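## Task

Load a blank into each of the four vise stations and clamp it; a station clamps when its valve knob is pushed in and releases when the knob is pulled out. Then switch the selector to JOB, wait until the amber lamp on the cabinet top is dark, and enter DT, CR, CS, DS, ES, ET, DR, ER, CT in exactly that order, each once, with no other keys. Only the key the machine registers counts, and it may differ from the physical key pressed. The machine begins in TEACH, where presses are not counted; in TEACH a press lights the registered key (names are printed under the keys), but only while all four stations are empty. At the end no blank may extend beyond either end of its station's moving jaw, and everything must stay in place without the robot holding it.

## Robot and tools

Robot: two 7-joint Kinova Gen3 arms, left_arm and right_arm, each with a Robotiq 2F-85 parallel gripper. The names do not refer to sides of any picture. Bases in the scene frame: left_arm at (+0.050, +0.413, 0) m, right_arm at (+0.009, -0.421, 0) m, each turned a few degrees about z.

Scene frame: origin on the table surface midway between the arms, +x out over the table, +z up, left_arm on the +y side. Result positions are in metres and orientations as quaternions (w,x,y,z) in this frame; printed hand positions can be somewhat off, more so at long reach.

Gripper frame: +z runs along the fingers away from the wrist, y is the line the pads close along. The reported end_effector_position is the point between the pads when closed. Closed fingertips reach about 19 mm past it, open ones about 6 mm; closing also pushes the tips about 13 mm outward, so keep clearance above surfaces.

A row is one list of 18 numbers, each in [-1, 1], always covering both arms: left_arm dx, dy, dz, rx, ry, rz, then left gripper position, force_limit, speed; then the same nine for right_arm. The six motion numbers are an offset, not a pose, expressed in that gripper's own axes and measured from its pose in the latest result that shows it (before any such result in a scene, and for the second and later calls in one reply, from where the gripper is when the action begins). Scale: 1.0 equals 0.6 m or 180 degrees; rx, ry, rz form a single rotation vector. Every row in an action is measured from that same reference, not from the previous row. All zeros therefore drives the arm back to the reference, it does not mean hold. The three gripper numbers are absolute settings: position +1 fully open (85 mm), about -0.8 pads touching, -1 close until blocked; force_limit from roughly 20 N (-1) through 128 N (0) to 235 N (+1); speed roughly 20, 85, 150 mm/s at -1, 0, +1, and faster closing squeezes a bit harder. To leave a gripper unchanged, resend its previous three numbers. New force or speed only applies after a position change of at least 0.01.

Each control step the command is clipped to within 70 mm and 16 degrees of the measured pose; position wins over orientation when both cannot be met.

Tools:
execute_actions: actions is a list holding zero or one item. An empty list returns the state with pictures. An action item has rows (1 to 15 rows of 18) and steps (12 to 15, one step is 1/30 s, the last row repeats). A wait item has only steps (up to 300), counted from the previous result. pictures (bool) requests images. Results are returned 12 steps early; those remaining steps run afterwards.
move: target is one 18-number row as above; speed is top path speed in m/s, 0.002 to 0.5 (default 0.25), rotation up to twice that in rad/s. Both grippers travel straight paths that finish together in 0.5 to 10 s, with no avoidance of obstacles or the other arm. The move: line reports the ending (done, off_target, moving, held, fault) and limits (paced means the pose was clipped; held means a check blocked steps, after which the arm may speed up), plus each gripper's distance from its target.
wait: seconds from 0 to 10; nothing new is commanded.
zoom_image: camera (cam_high, cam_low, cam_left_wrist, cam_right_wrist) and region [x0, y0, x1, y1] in pixels, at most 504 by 504; images are 896x504.
read_manual: section licences, text only.


Result lines: object_status 0 moving, 1 blocked while opening, 2 blocked while closing (a grip), 3 reached the target or pads met. position_measured in counts: 3 open, about 78 = 60 mm, 130 = 40 mm, 180 = 20 mm, 230 pads together. HELD marks steps where the command was not sent; pose unreachable names an arm whose command the clearance check altered. Hand target shows where each arm is being driven. Joint torques are listed in joint order. MOTOR HOT appears from 60 °C; at 75 °C an OVER-TEMPERATURE FAULT lets the arm sag. Contact torque reaching a joint's limit (48 N m for the four big joints, 30.2 for the wrist joints) causes a TORQUE FAULT: that arm halts 10 s and drops the rest of the call.

Avoid: knocking anything off the table, arms colliding or pressing each other, hard or fast contacts, pressing far past a contact, and dropping blanks. Loose objects may occasionally get a brief push from outside. Verify grips with object_status 2 before lifting.

Each tool is called after "Call:" by a JSON object that holds its "method" and its "body", one argument or row to a line.

## Session

Call:
{"method": "execute_actions", "body": {
  "actions": []
}}

Scene clock: 0.00 s of 9600.00 s.
left_arm: end_effector_position=(+0.3110, -0.1607, +0.3746) position_measured=3 object_status=3 end_effector_quat_wxyz=(+0.264, +0.751, +0.413, -0.444) | right_arm: end_effector_position=(+0.0844, -0.1800, +0.3754) position_measured=3 object_status=3 end_effector_quat_wxyz=(+0.371, +0.605, +0.704, +0.029)
Joint positions: left_arm=[ 0.213  0.628  0.529  1.384  0.872  1.085 -0.2  ] | right_arm=[-1.893  0.194  0.141  1.695  0.422  1.875  4.568]
Joint velocities: left_arm=[-0.    -0.    -0.     0.001  0.     0.    -0.   ] | right_arm=[ 0.002  0.    -0.     0.001  0.001  0.    -0.   ]
Joint torques (N m, as the joint torque sensors report them, + toward a larger angle): no reading
Motor temperatures (°C, as the motors report them): left_arm=[32 31 28 28 35 30 40] | right_arm=[31 29 29 27 36 34 39]
Hand target (left_arm): +0.311, -0.161, +0.375; +0.264, +0.751, +0.413, -0.444
Hand target (right_arm): +0.084, -0.180, +0.375; +0.371, +0.605, +0.704, +0.029

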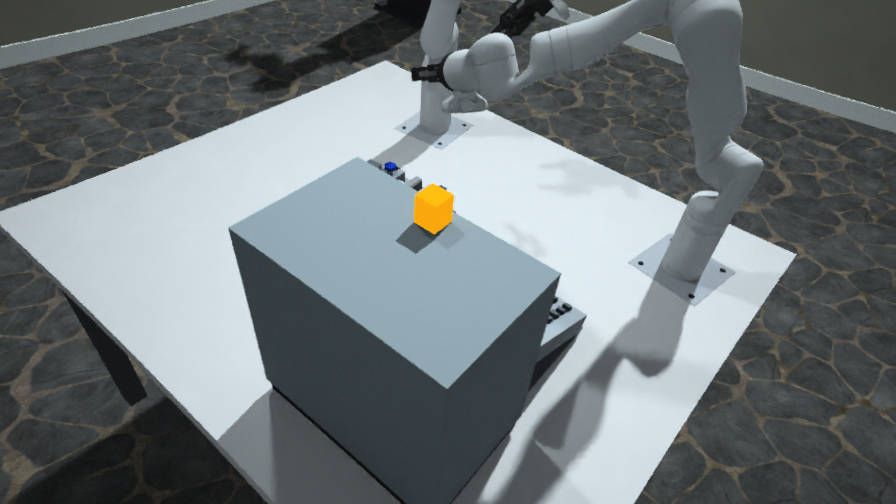

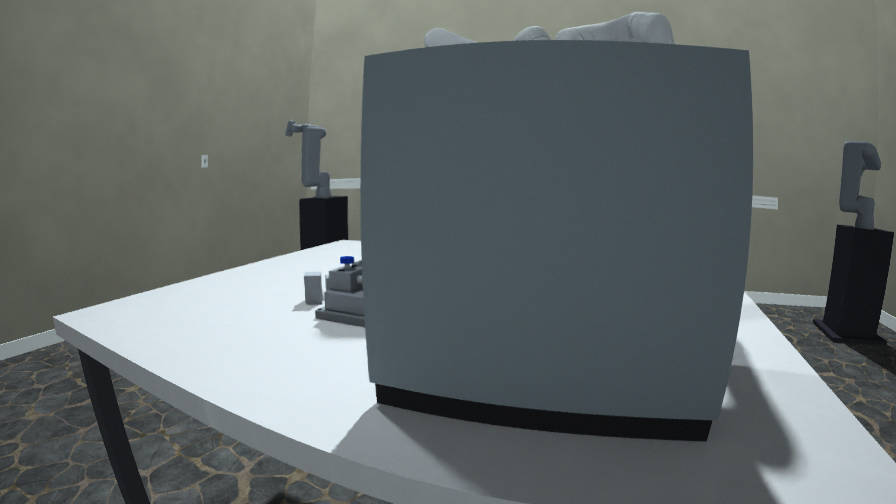

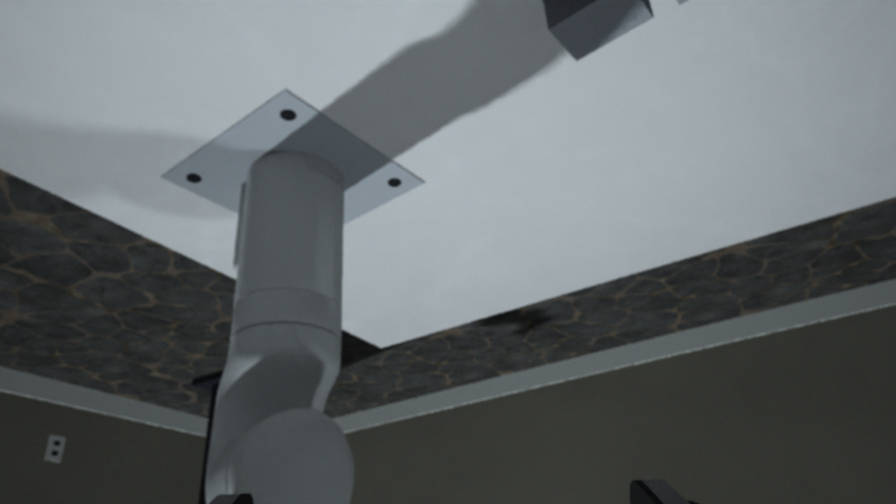

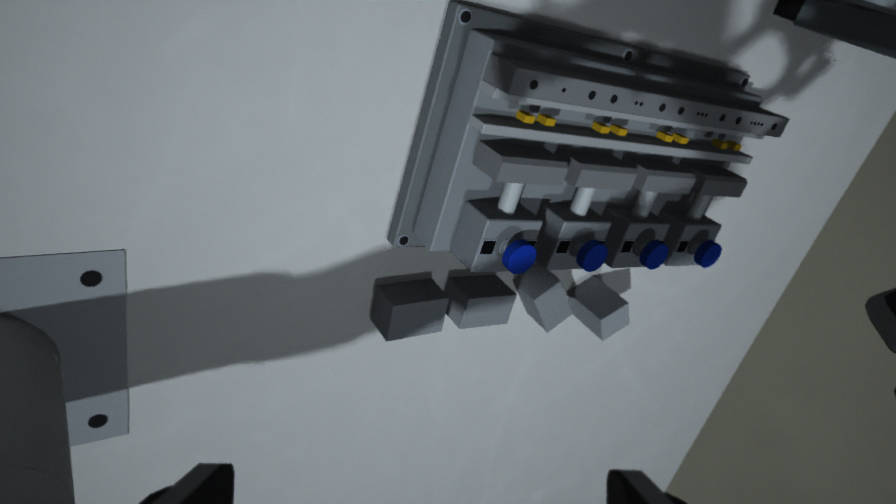

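Call:
{"method": "move", "body": {
  "target": [0.223,-0.372,-0.534,0.065,0.531,0.367,1,0,0,0,0,0,0,0,0,1,0,0],
  "speed": 0.3
}}

Scene clock: 6.23 s of 9600.00 s.
left_arm: end_effector_position=(+0.2988, +0.2517, +0.3985) position_measured=3 object_status=3 end_effector_quat_wxyz=(-0.003, +0.925, +0.002, +0.381) | right_arm: end_effector_position=(+0.0844, -0.1800, +0.3754) position_measured=3 object_status=3 end_effector_quat_wxyz=(+0.371, +0.605, +0.704, +0.029)
Joint positions: left_arm=[ 0.32  -0.463  0.425  2.124 -0.491  0.976 -0.494] | right_arm=[-1.893  0.194  0.141  1.695  0.422  1.875  4.568]
Joint velocities: left_arm=[ 0.002 -0.012 -0.002  0.006 -0.002 -0.005  0.   ] | right_arm=[ 0.001  0.    -0.     0.001 -0.    -0.    -0.001]
Joint torques (N m, as the joint torque sensors report them, + toward a larger angle): left_arm=[-0.27 -1.48 -0.79 -8.79 -0.96 -1.05  0.16] | right_arm=[ -0.24 -10.75  -0.22  -6.59   1.22   1.42   0.04]
Motor temperatures (°C, as the motors report them): left_arm=[32 31 28 28 35 30 40] | right_arm=[31 29 29 27 36 34 39]
Hand target (left_arm): +0.299, +0.252, +0.399; -0.003, +0.925, +0.002, +0.381
Hand target (right_arm): +0.084, -0.180, +0.375; +0.371, +0.605, +0.704, +0.029
Off the commanded pose (left_arm): 0.001 m, 0 deg.
Off the commanded pose (right_arm): 0.000 m, 0 deg.
Kept back: nothing.
move: done

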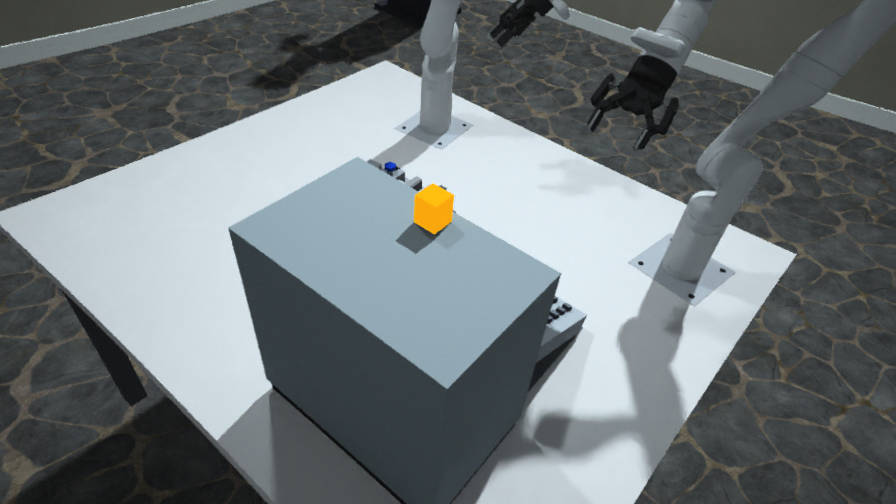

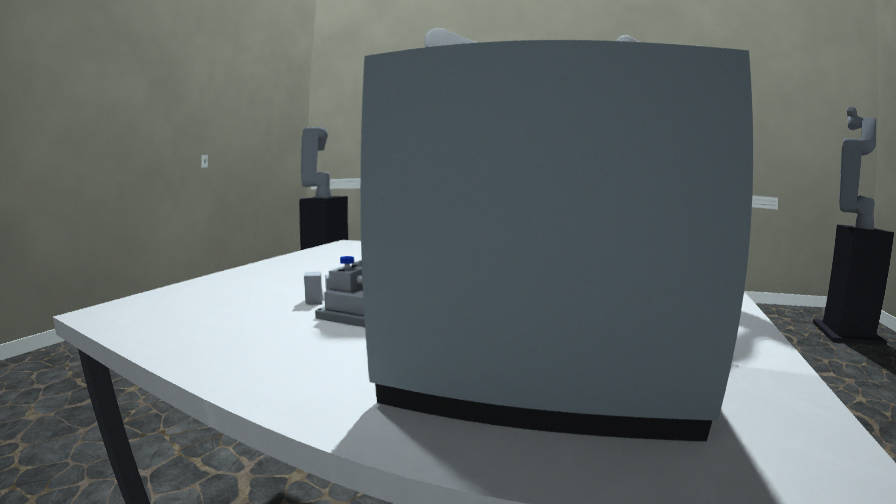

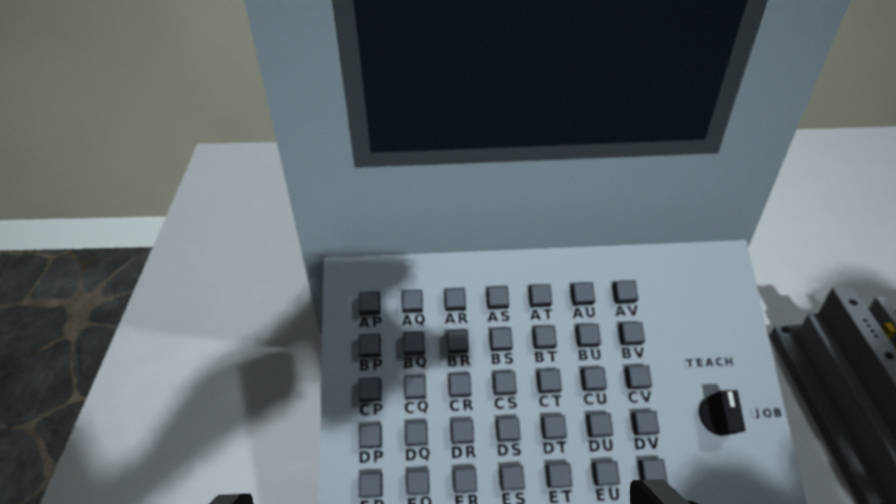

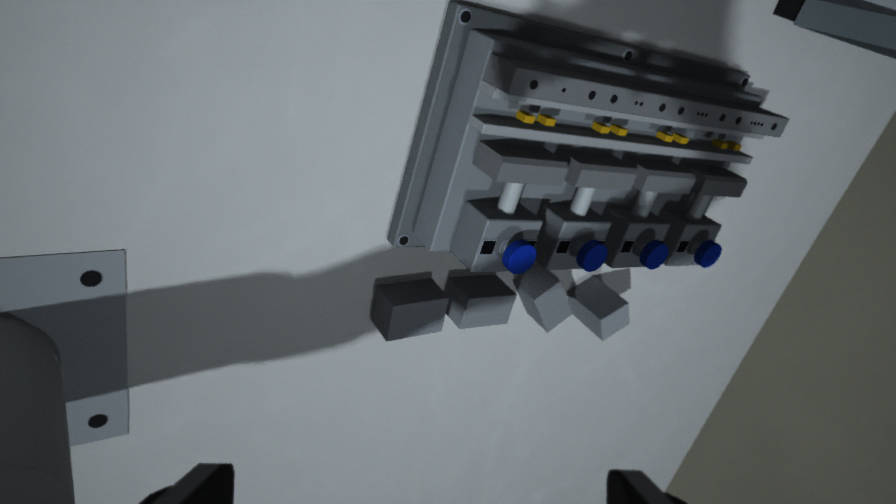

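Call:
{"method": "move", "body": {
  "target": [0.059,0.083,0.059,0,-0.111,0,1,0,0,-0.134,0.374,0.448,0.1846,0.1579,0.0457,1,0,0],
  "speed": 0.3
}}

Scene clock: 9.57 s of 9600.00 s.
left_arm: end_effector_position=(+0.3487, +0.2021, +0.3986) position_measured=3 object_status=3 end_effector_quat_wxyz=(-0.002, +0.977, +0.002, +0.214) | right_arm: end_effector_position=(+0.4211, -0.2982, +0.3315) position_measured=3 object_status=3 end_effector_quat_wxyz=(+0.000, +0.707, +0.707, +0.002)
Joint positions: left_arm=[ 0.336 -0.119  0.289  1.751 -0.284  1.204 -0.739] | right_arm=[-0.834  0.374  0.897  1.455 -0.294  1.449  6.231]
Joint velocities: left_arm=[-0.     0.    -0.     0.     0.001 -0.001  0.   ] | right_arm=[ 0.008  0.007 -0.    -0.003 -0.002  0.003  0.002]
Joint torques (N m, as the joint torque sensors report them, + toward a larger angle): left_arm=[ 0.09 -7.59  0.25 -8.72 -0.43 -1.12  0.26] | right_arm=[ -0.27 -12.84   1.65  -8.03  -0.09  -0.2   -0.17]
Motor temperatures (°C, as the motors report them): left_arm=[32 31 28 28 35 30 40] | right_arm=[31 29 29 27 36 34 39]
Hand target (left_arm): +0.349, +0.202, +0.399; -0.002, +0.977, +0.002, +0.214
Hand target (right_arm): +0.421, -0.298, +0.331; +0.000, +0.707, +0.707, +0.001
Off the commanded pose (left_arm): 0.001 m, 0 deg.
Off the commanded pose (right_arm): 0.003 m, 0 deg.
Kept back: nothing.
move: done

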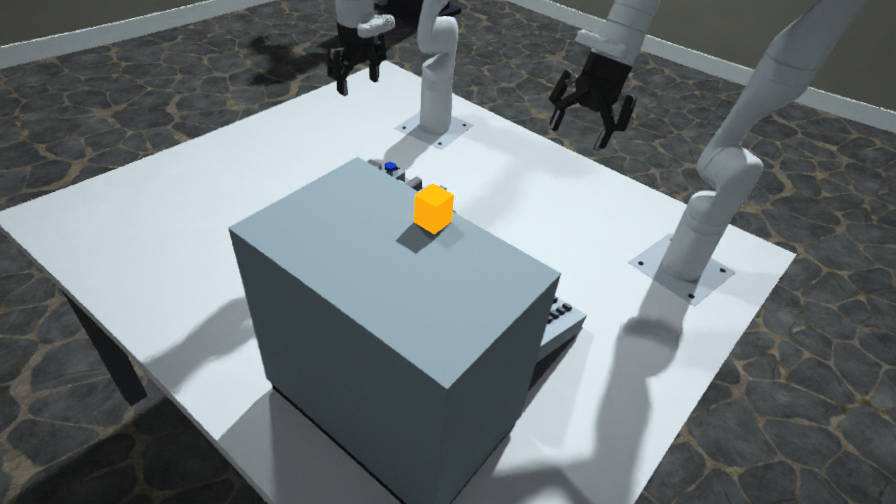

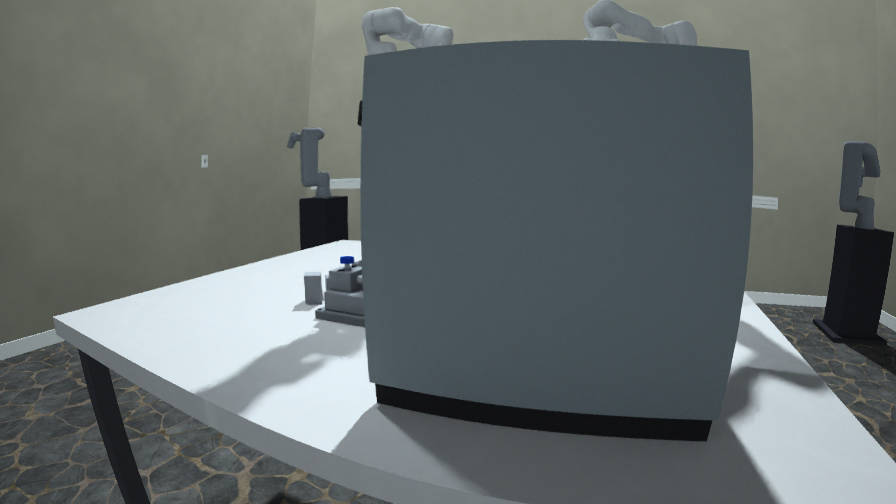

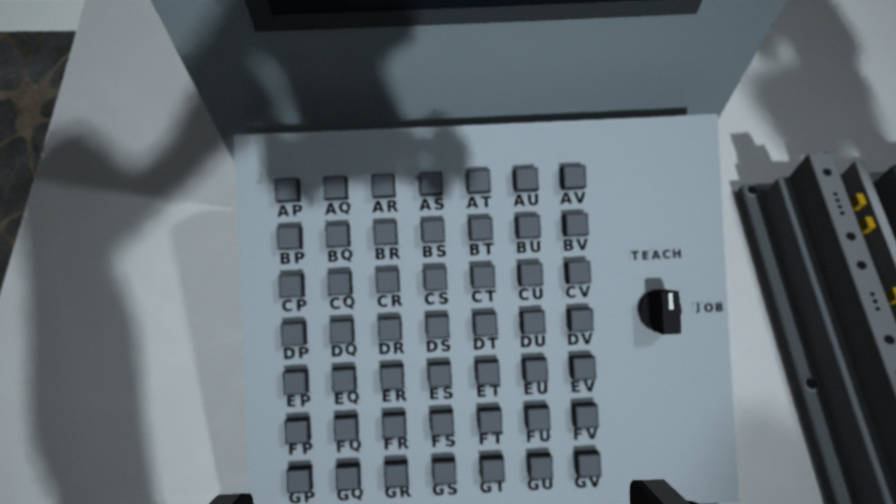

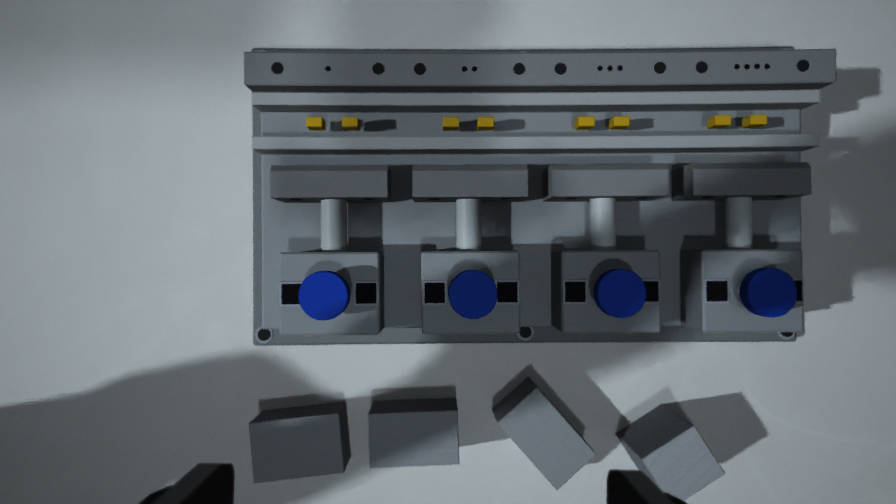

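Call:
{"method": "move", "body": {
  "target": [0,0,0.25,0,0,0,-1,0,1,0,0,0,0,0,0.5,1,0,0],
  "speed": 0.4
}}

Scene clock: 13.17 s of 9600.00 s.
left_arm: end_effector_position=(+0.4116, +0.2024, +0.2629) position_measured=232 object_status=3 end_effector_quat_wxyz=(-0.002, +0.977, +0.002, +0.214) | right_arm: end_effector_position=(+0.4214, -0.2983, +0.3315) position_measured=3 object_status=3 end_effector_quat_wxyz=(-0.001, +1.000, +0.000, +0.002)
Joint positions: left_arm=[ 0.299  0.097  0.249  2.005 -0.439  0.751 -0.607] | right_arm=[-1.005  0.542  1.327  1.459 -0.528  1.54   4.896]
Joint velocities: left_arm=[-0.001  0.003 -0.     0.002 -0.001 -0.002  0.002] | right_arm=[-0.003  0.003  0.    -0.001 -0.001  0.    -0.007]
Joint torques (N m, as the joint torque sensors report them, + toward a larger angle): left_arm=[  0.03 -11.24   0.86  -7.46  -0.3   -1.12   0.04] | right_arm=[  0.06 -12.52   4.03  -7.65   0.06  -0.24   0.03]
Motor temperatures (°C, as the motors report them): left_arm=[32 31 28 28 35 30 40] | right_arm=[31 29 29 27 36 34 39]
Hand target (left_arm): +0.412, +0.202, +0.263; -0.002, +0.977, +0.002, +0.214
Hand target (right_arm): +0.421, -0.298, +0.331; -0.001, +1.000, +0.000, +0.001
Off the commanded pose (left_arm): 0.001 m, 0 deg.
Off the commanded pose (right_arm): 0.000 m, 0 deg.
Kept back: nothing.
move: done

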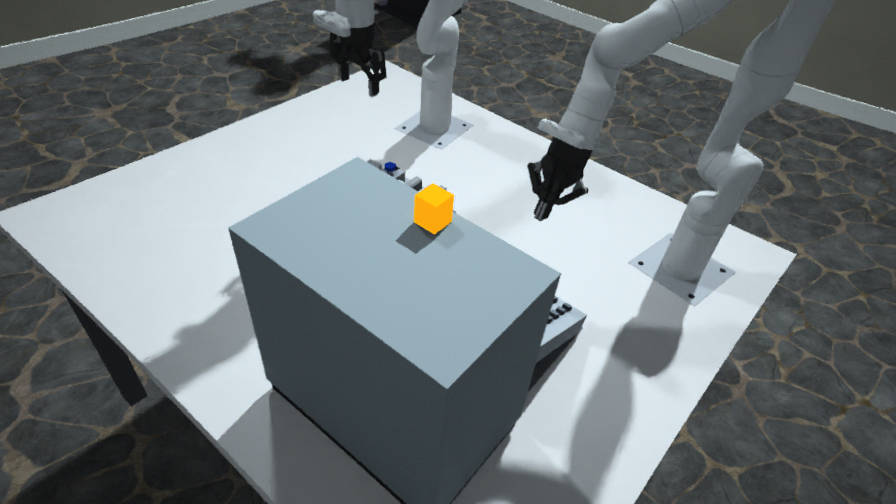

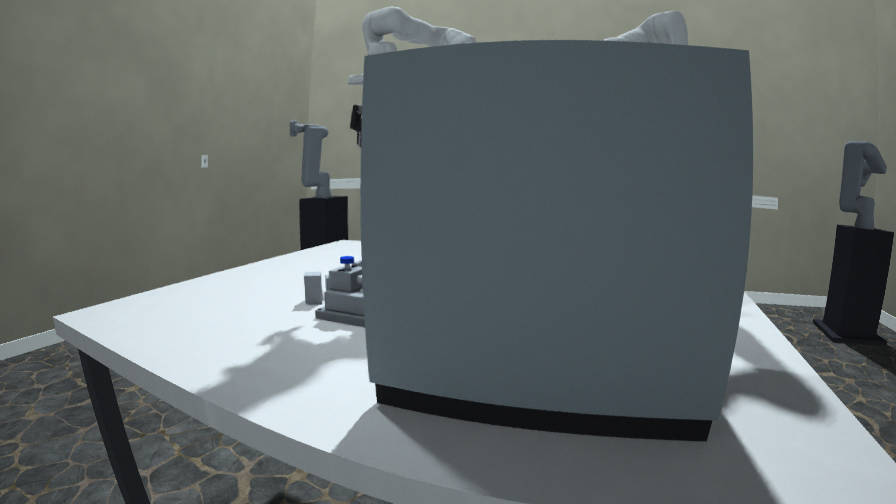

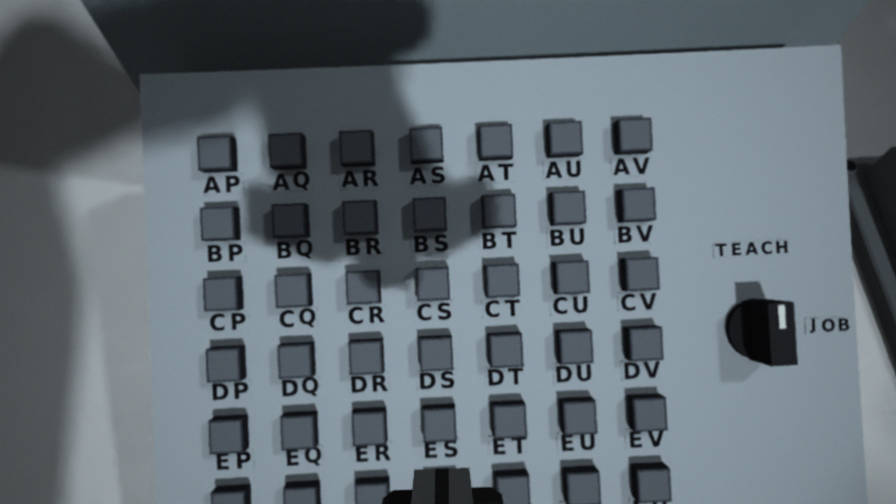

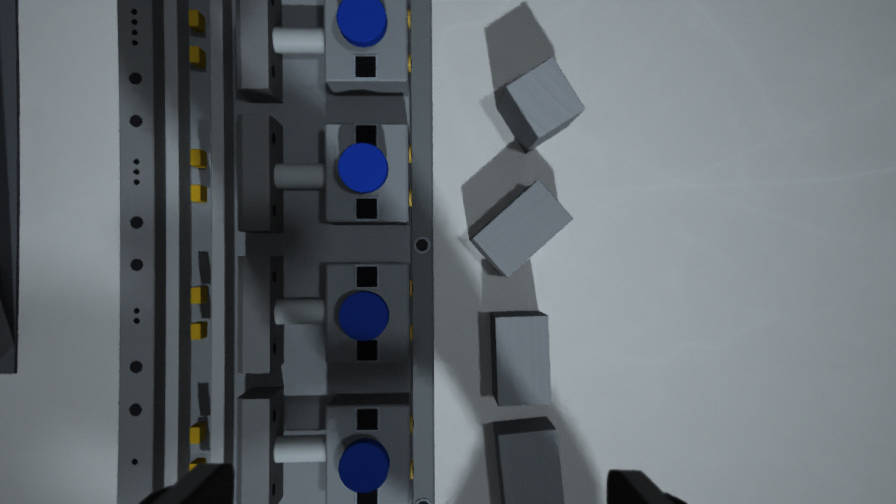

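Call:
{"method": "move", "body": {
  "target": [0.031,-0.005,0.21,0,0,0,-1,0,1,0,0,0,0,0,0.5,1,0,0],
  "speed": 0.4
}}

Scene clock: 17.03 s of 9600.00 s.
left_arm: end_effector_position=(+0.4814, +0.2057, +0.1568) position_measured=232 object_status=3 end_effector_quat_wxyz=(-0.002, +0.977, +0.002, +0.214) | right_arm: end_effector_position=(+0.4215, -0.2984, +0.3315) position_measured=3 object_status=3 end_effector_quat_wxyz=(+0.002, -0.708, +0.706, -0.000)
Joint positions: left_arm=[ 0.312  0.386  0.117  2.036 -0.68   0.437 -0.436] | right_arm=[-1.006  0.812  1.727  1.459 -0.823  1.759  3.617]
Joint velocities: left_arm=[ 0.001  0.003 -0.001 -0.001 -0.001 -0.001  0.002] | right_arm=[ 0.003  0.004 -0.001 -0.001 -0.     0.    -0.007]
Joint torques (N m, as the joint torque sensors report them, + toward a larger angle): left_arm=[  0.39 -15.31   0.87  -5.92   0.05  -0.78   0.26] | right_arm=[ -0.6  -14.43   5.6   -5.69   0.05  -0.38   0.07]
Motor temperatures (°C, as the motors report them): left_arm=[32 31 28 28 35 30 40] | right_arm=[31 29 29 27 36 34 39]
Hand target (left_arm): +0.481, +0.206, +0.157; -0.002, +0.977, +0.002, +0.214
Hand target (right_arm): +0.422, -0.298, +0.331; -0.002, +0.708, -0.706, +0.000
Off the commanded pose (left_arm): 0.001 m, 0 deg.
Off the commanded pose (right_arm): 0.000 m, 0 deg.
Kept back: nothing.
move: done

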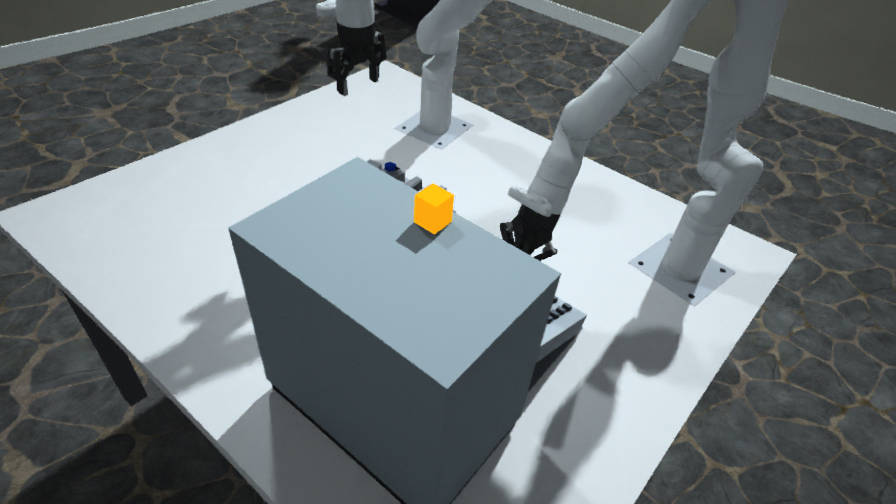

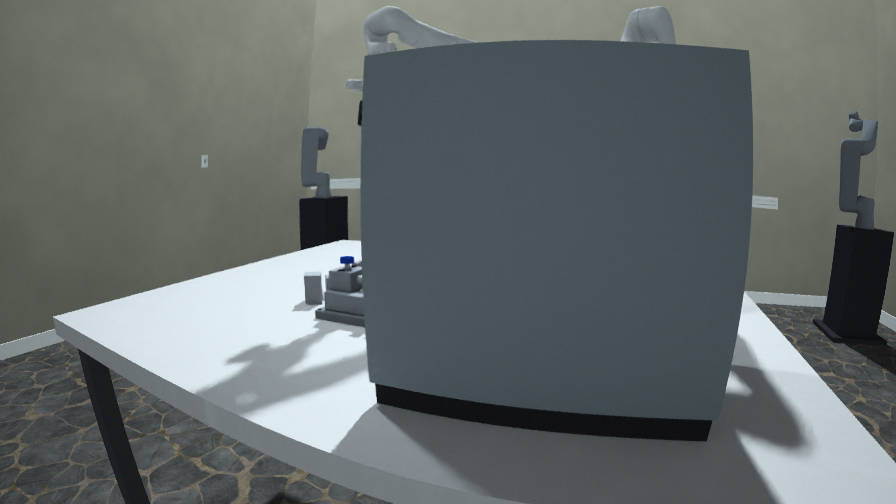

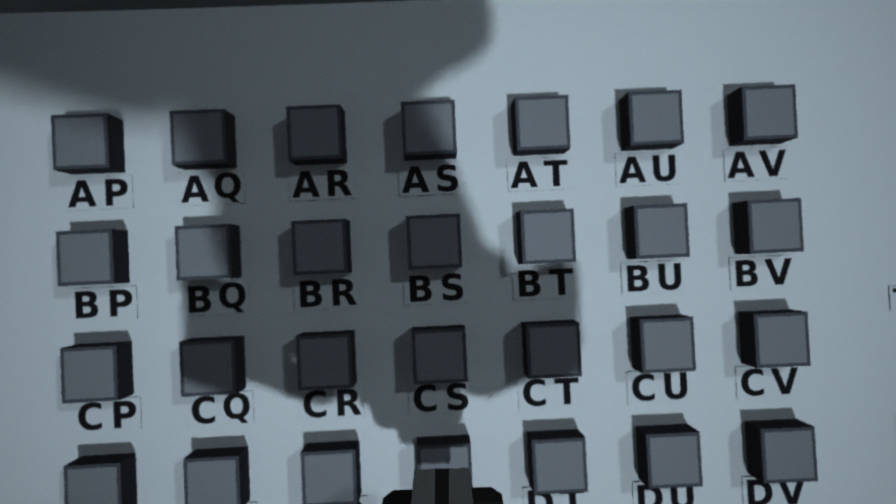

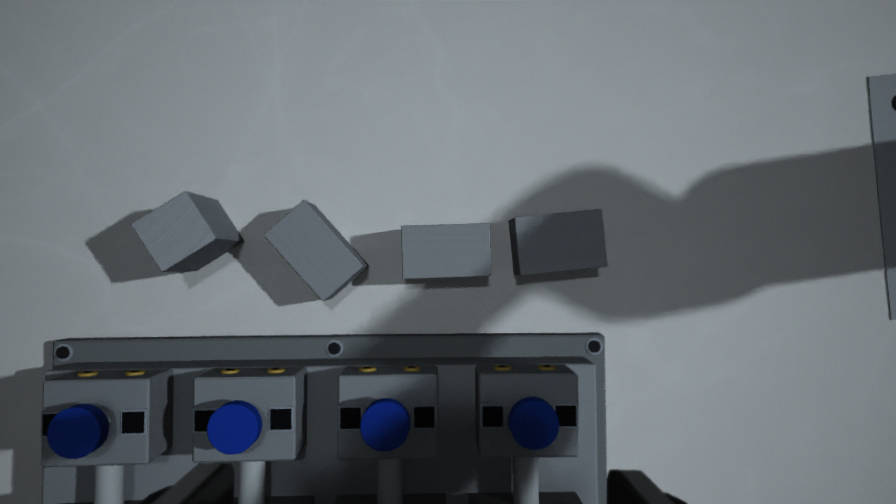

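Call:
{"method": "move", "body": {
  "target": [0,0,0.035,0,0,0,-1,0,1,0,0,0,0,0,0,1,0,0],
  "speed": 0.03
}}

Scene clock: 18.50 s of 9600.00 s.
left_arm: end_effector_position=(+0.4903, +0.2059, +0.1380) position_measured=232 object_status=3 end_effector_quat_wxyz=(-0.002, +0.977, +0.002, +0.215) | right_arm: end_effector_position=(+0.4215, -0.2984, +0.3315) position_measured=3 object_status=3 end_effector_quat_wxyz=(+0.002, -0.708, +0.706, -0.000)
Joint positions: left_arm=[ 0.332  0.436  0.076  2.035 -0.724  0.384 -0.397] | right_arm=[-1.006  0.812  1.727  1.459 -0.823  1.759  3.617]
Joint velocities: left_arm=[ 0.003  0.006 -0.003  0.    -0.003 -0.004  0.003] | right_arm=[ 0.    -0.    -0.001  0.    -0.001 -0.    -0.001]
Joint torques (N m, as the joint torque sensors report them, + toward a larger angle): left_arm=[ -0.24 -15.97   1.29  -5.57   0.46  -0.9    0.48] | right_arm=[ -0.27 -13.98   5.48  -5.75   0.06  -0.15   0.04]
Motor temperatures (°C, as the motors report them): left_arm=[32 31 28 28 35 30 40] | right_arm=[31 29 29 27 36 34 39]
Hand target (left_arm): +0.490, +0.206, +0.138; -0.002, +0.977, +0.002, +0.214
Hand target (right_arm): +0.422, -0.298, +0.331; -0.002, +0.708, -0.706, +0.000
Off the commanded pose (left_arm): 0.000 m, 0 deg.
Off the commanded pose (right_arm): 0.000 m, 0 deg.
Kept back: nothing.
move: done

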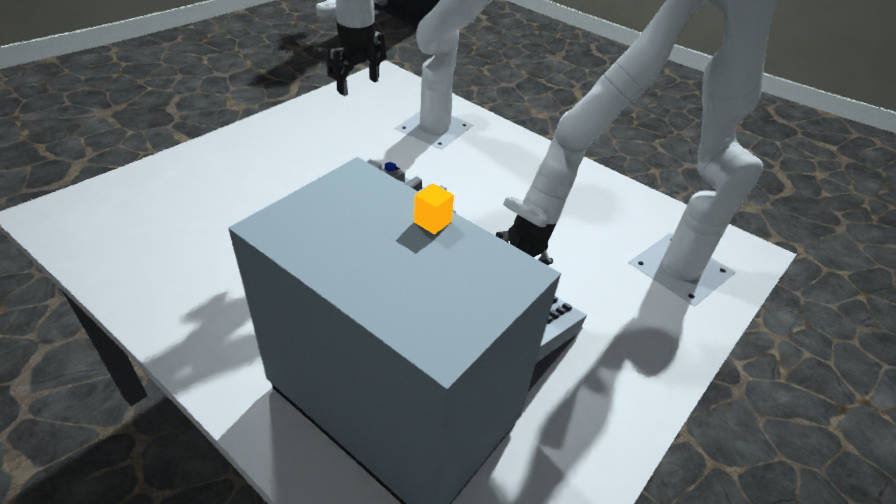

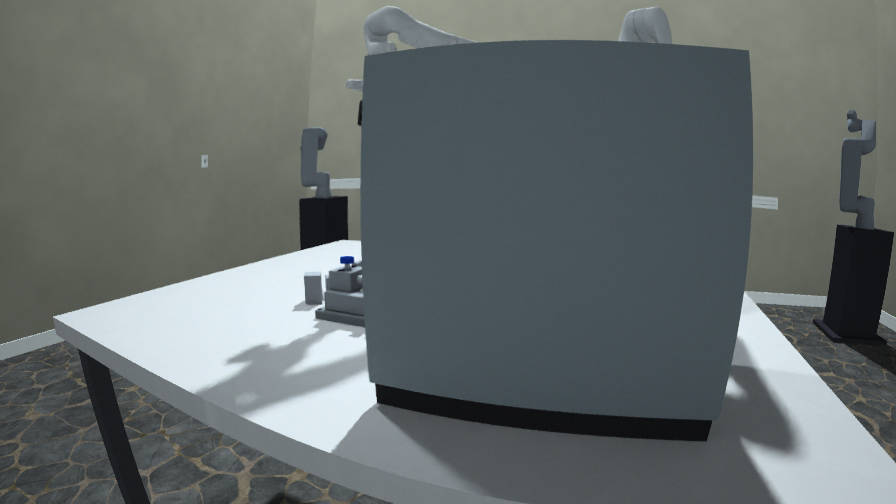

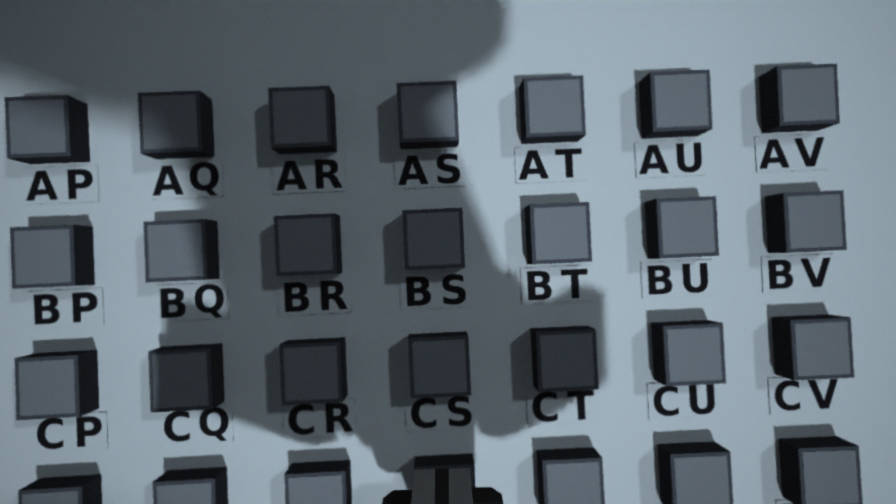

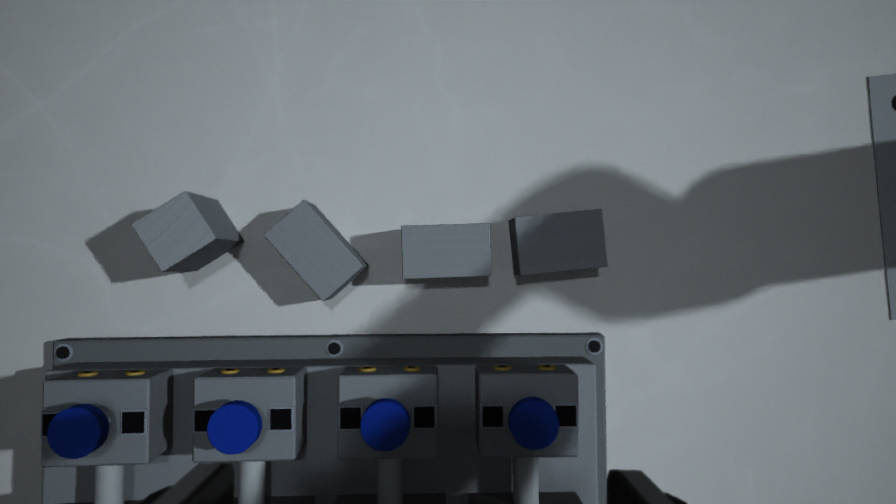

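Call:
{"method": "move", "body": {
  "target": [0,0,0.015,0,0,0,-1,0,1,0,0,0,0,0,0,1,0,0],
  "speed": 0.02
}}

Scene clock: 19.93 s of 9600.00 s.
left_arm: end_effector_position=(+0.4941, +0.2060, +0.1301) position_measured=232 object_status=3 end_effector_quat_wxyz=(-0.002, +0.977, +0.002, +0.215) | right_arm: end_effector_position=(+0.4215, -0.2984, +0.3315) position_measured=3 object_status=3 end_effector_quat_wxyz=(+0.002, -0.708, +0.706, -0.000)
Joint positions: left_arm=[ 0.342  0.457  0.057  2.034 -0.741  0.362 -0.381] | right_arm=[-1.006  0.812  1.727  1.459 -0.823  1.759  3.617]
Joint velocities: left_arm=[ 0.003  0.006 -0.004  0.    -0.003 -0.005  0.004] | right_arm=[ 0.    -0.    -0.    -0.001 -0.     0.    -0.   ]
Joint torques (N m, as the joint torque sensors report them, + toward a larger angle): left_arm=[ -0.21 -15.99   0.64  -5.49   0.09  -0.65   0.47] | right_arm=[ -0.19 -14.12   5.55  -5.79  -0.06  -0.24   0.02]
Motor temperatures (°C, as the motors report them): left_arm=[32 31 28 28 35 30 40] | right_arm=[31 29 29 27 36 34 39]
Hand target (left_arm): +0.494, +0.206, +0.130; -0.002, +0.977, +0.002, +0.215
Hand target (right_arm): +0.422, -0.298, +0.331; -0.002, +0.708, -0.706, +0.000
Off the commanded pose (left_arm): 0.000 m, 0 deg.
Off the commanded pose (right_arm): 0.000 m, 0 deg.
Kept back: nothing.
move: done

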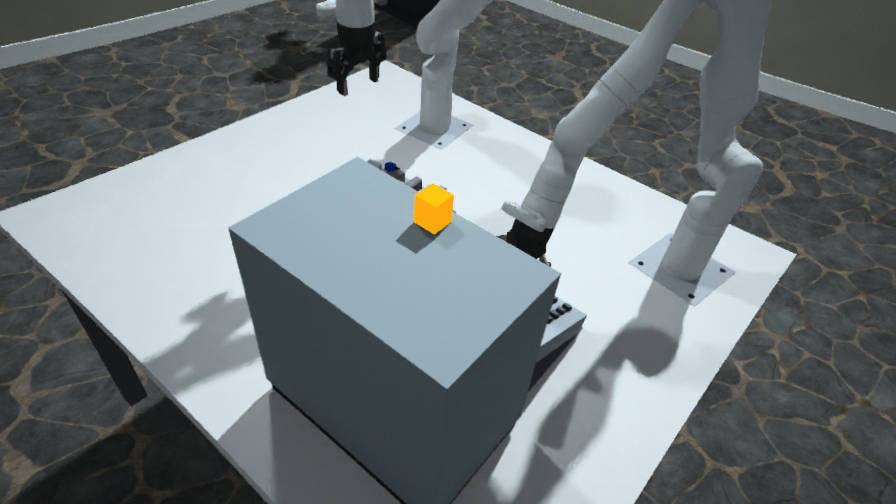

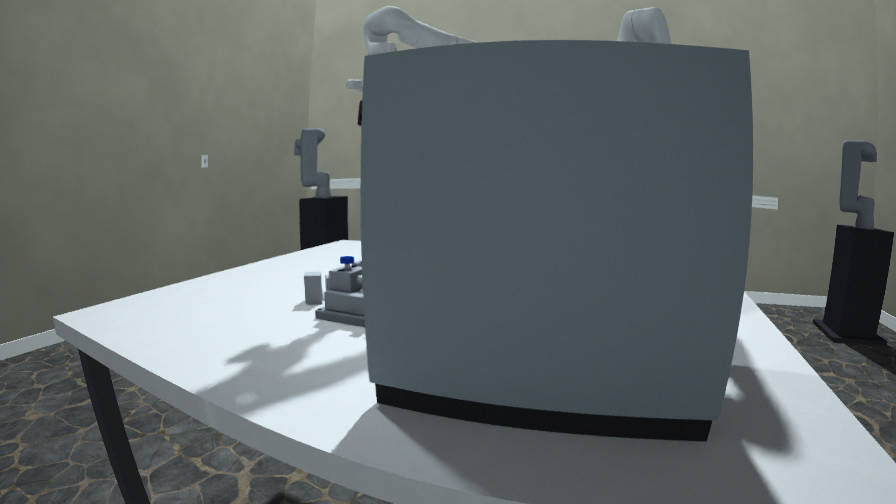

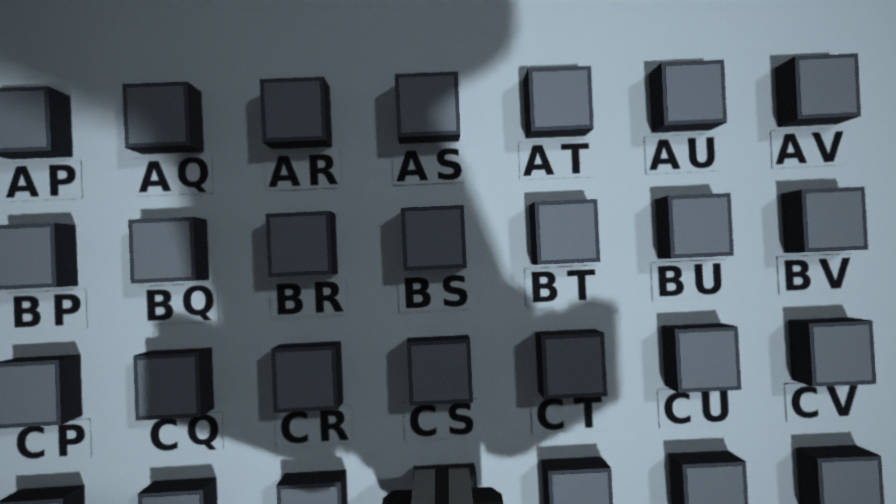

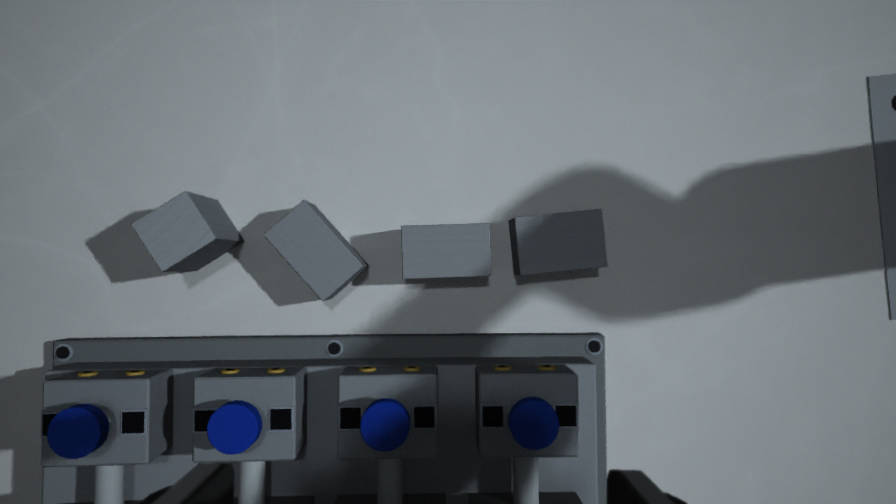

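Call:
{"method": "move", "body": {
  "target": [0,0,0.006,0,0,0,-1,0,1,-0.462,0.241,-0.01,0.281,-0.087,-0.416,1,0,0],
  "speed": 0.4
}}

Scene clock: 23.77 s of 9600.00 s.
left_arm: end_effector_position=(+0.4954, +0.2060, +0.1271) position_measured=232 object_status=3 end_effector_quat_wxyz=(-0.002, +0.977, +0.002, +0.215) | right_arm: end_effector_position=(+0.2756, -0.0217, +0.3376) position_measured=3 object_status=3 end_effector_quat_wxyz=(-0.368, +0.906, -0.077, +0.193)
Joint positions: left_arm=[ 0.346  0.465  0.049  2.033 -0.747  0.354 -0.374] | right_arm=[-2.137  0.731  2.016  2.198 -1.524  1.044  4.917]
Joint velocities: left_arm=[-0.001  0.001 -0.     0.     0.    -0.001  0.   ] | right_arm=[-0.001 -0.003 -0.001  0.004 -0.009 -0.     0.01 ]
Joint torques (N m, as the joint torque sensors report them, + toward a larger angle): left_arm=[  0.04 -15.52   0.57  -5.73  -0.01  -0.93   0.22] | right_arm=[-0.24 -8.07  4.96 -8.04 -1.78 -0.68  0.1 ]
Motor temperatures (°C, as the motors report them): left_arm=[32 31 28 28 35 30 40] | right_arm=[31 29 29 27 36 34 39]
Hand target (left_arm): +0.496, +0.206, +0.127; -0.002, +0.977, +0.002, +0.215
Hand target (right_arm): +0.276, -0.022, +0.338; -0.368, +0.906, -0.077, +0.193
Off the commanded pose (left_arm): 0.000 m, 0 deg.
Off the commanded pose (right_arm): 0.001 m, 0 deg.
Kept back: nothing.
move: done

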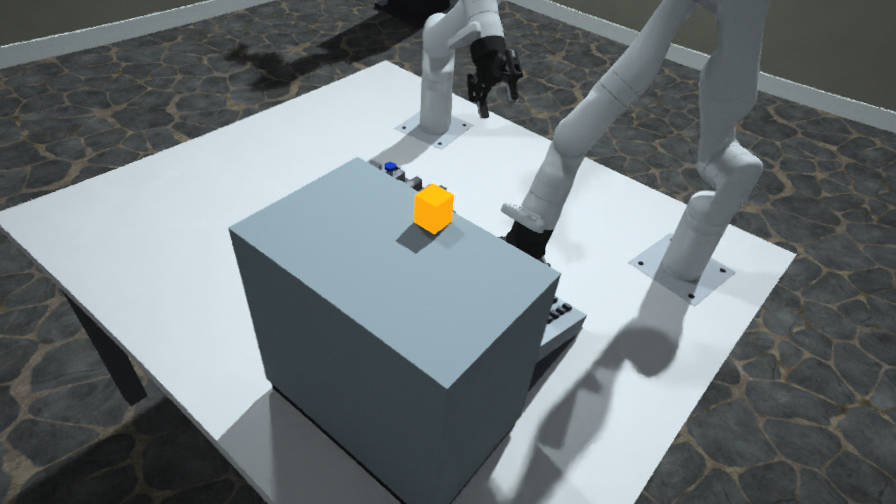

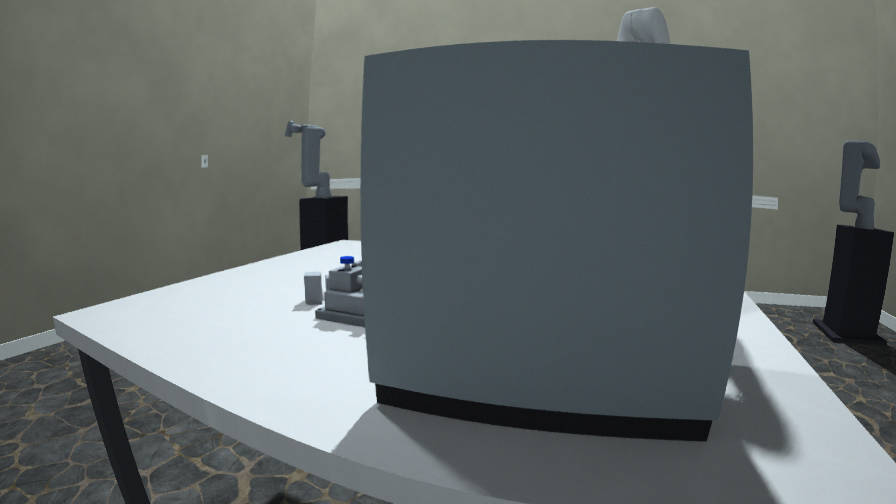

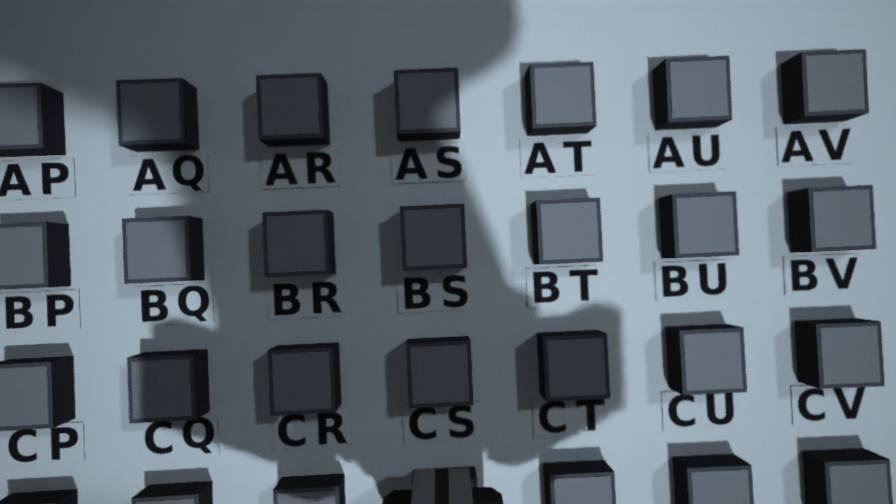

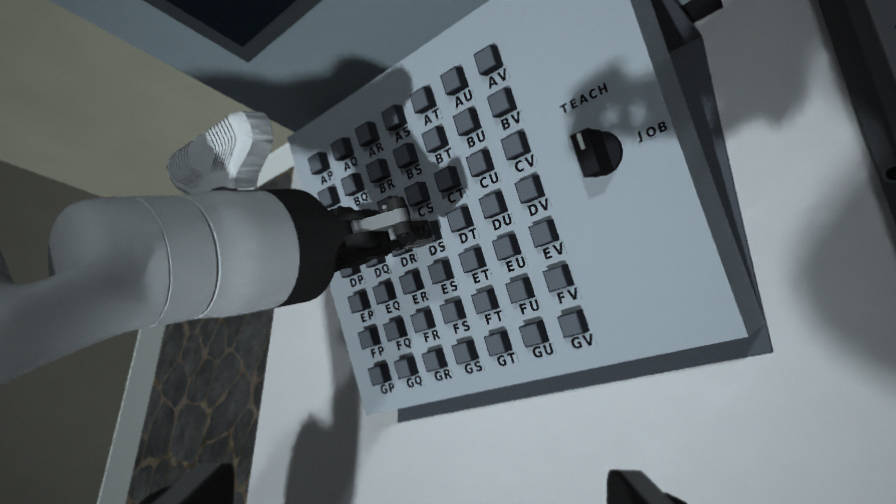

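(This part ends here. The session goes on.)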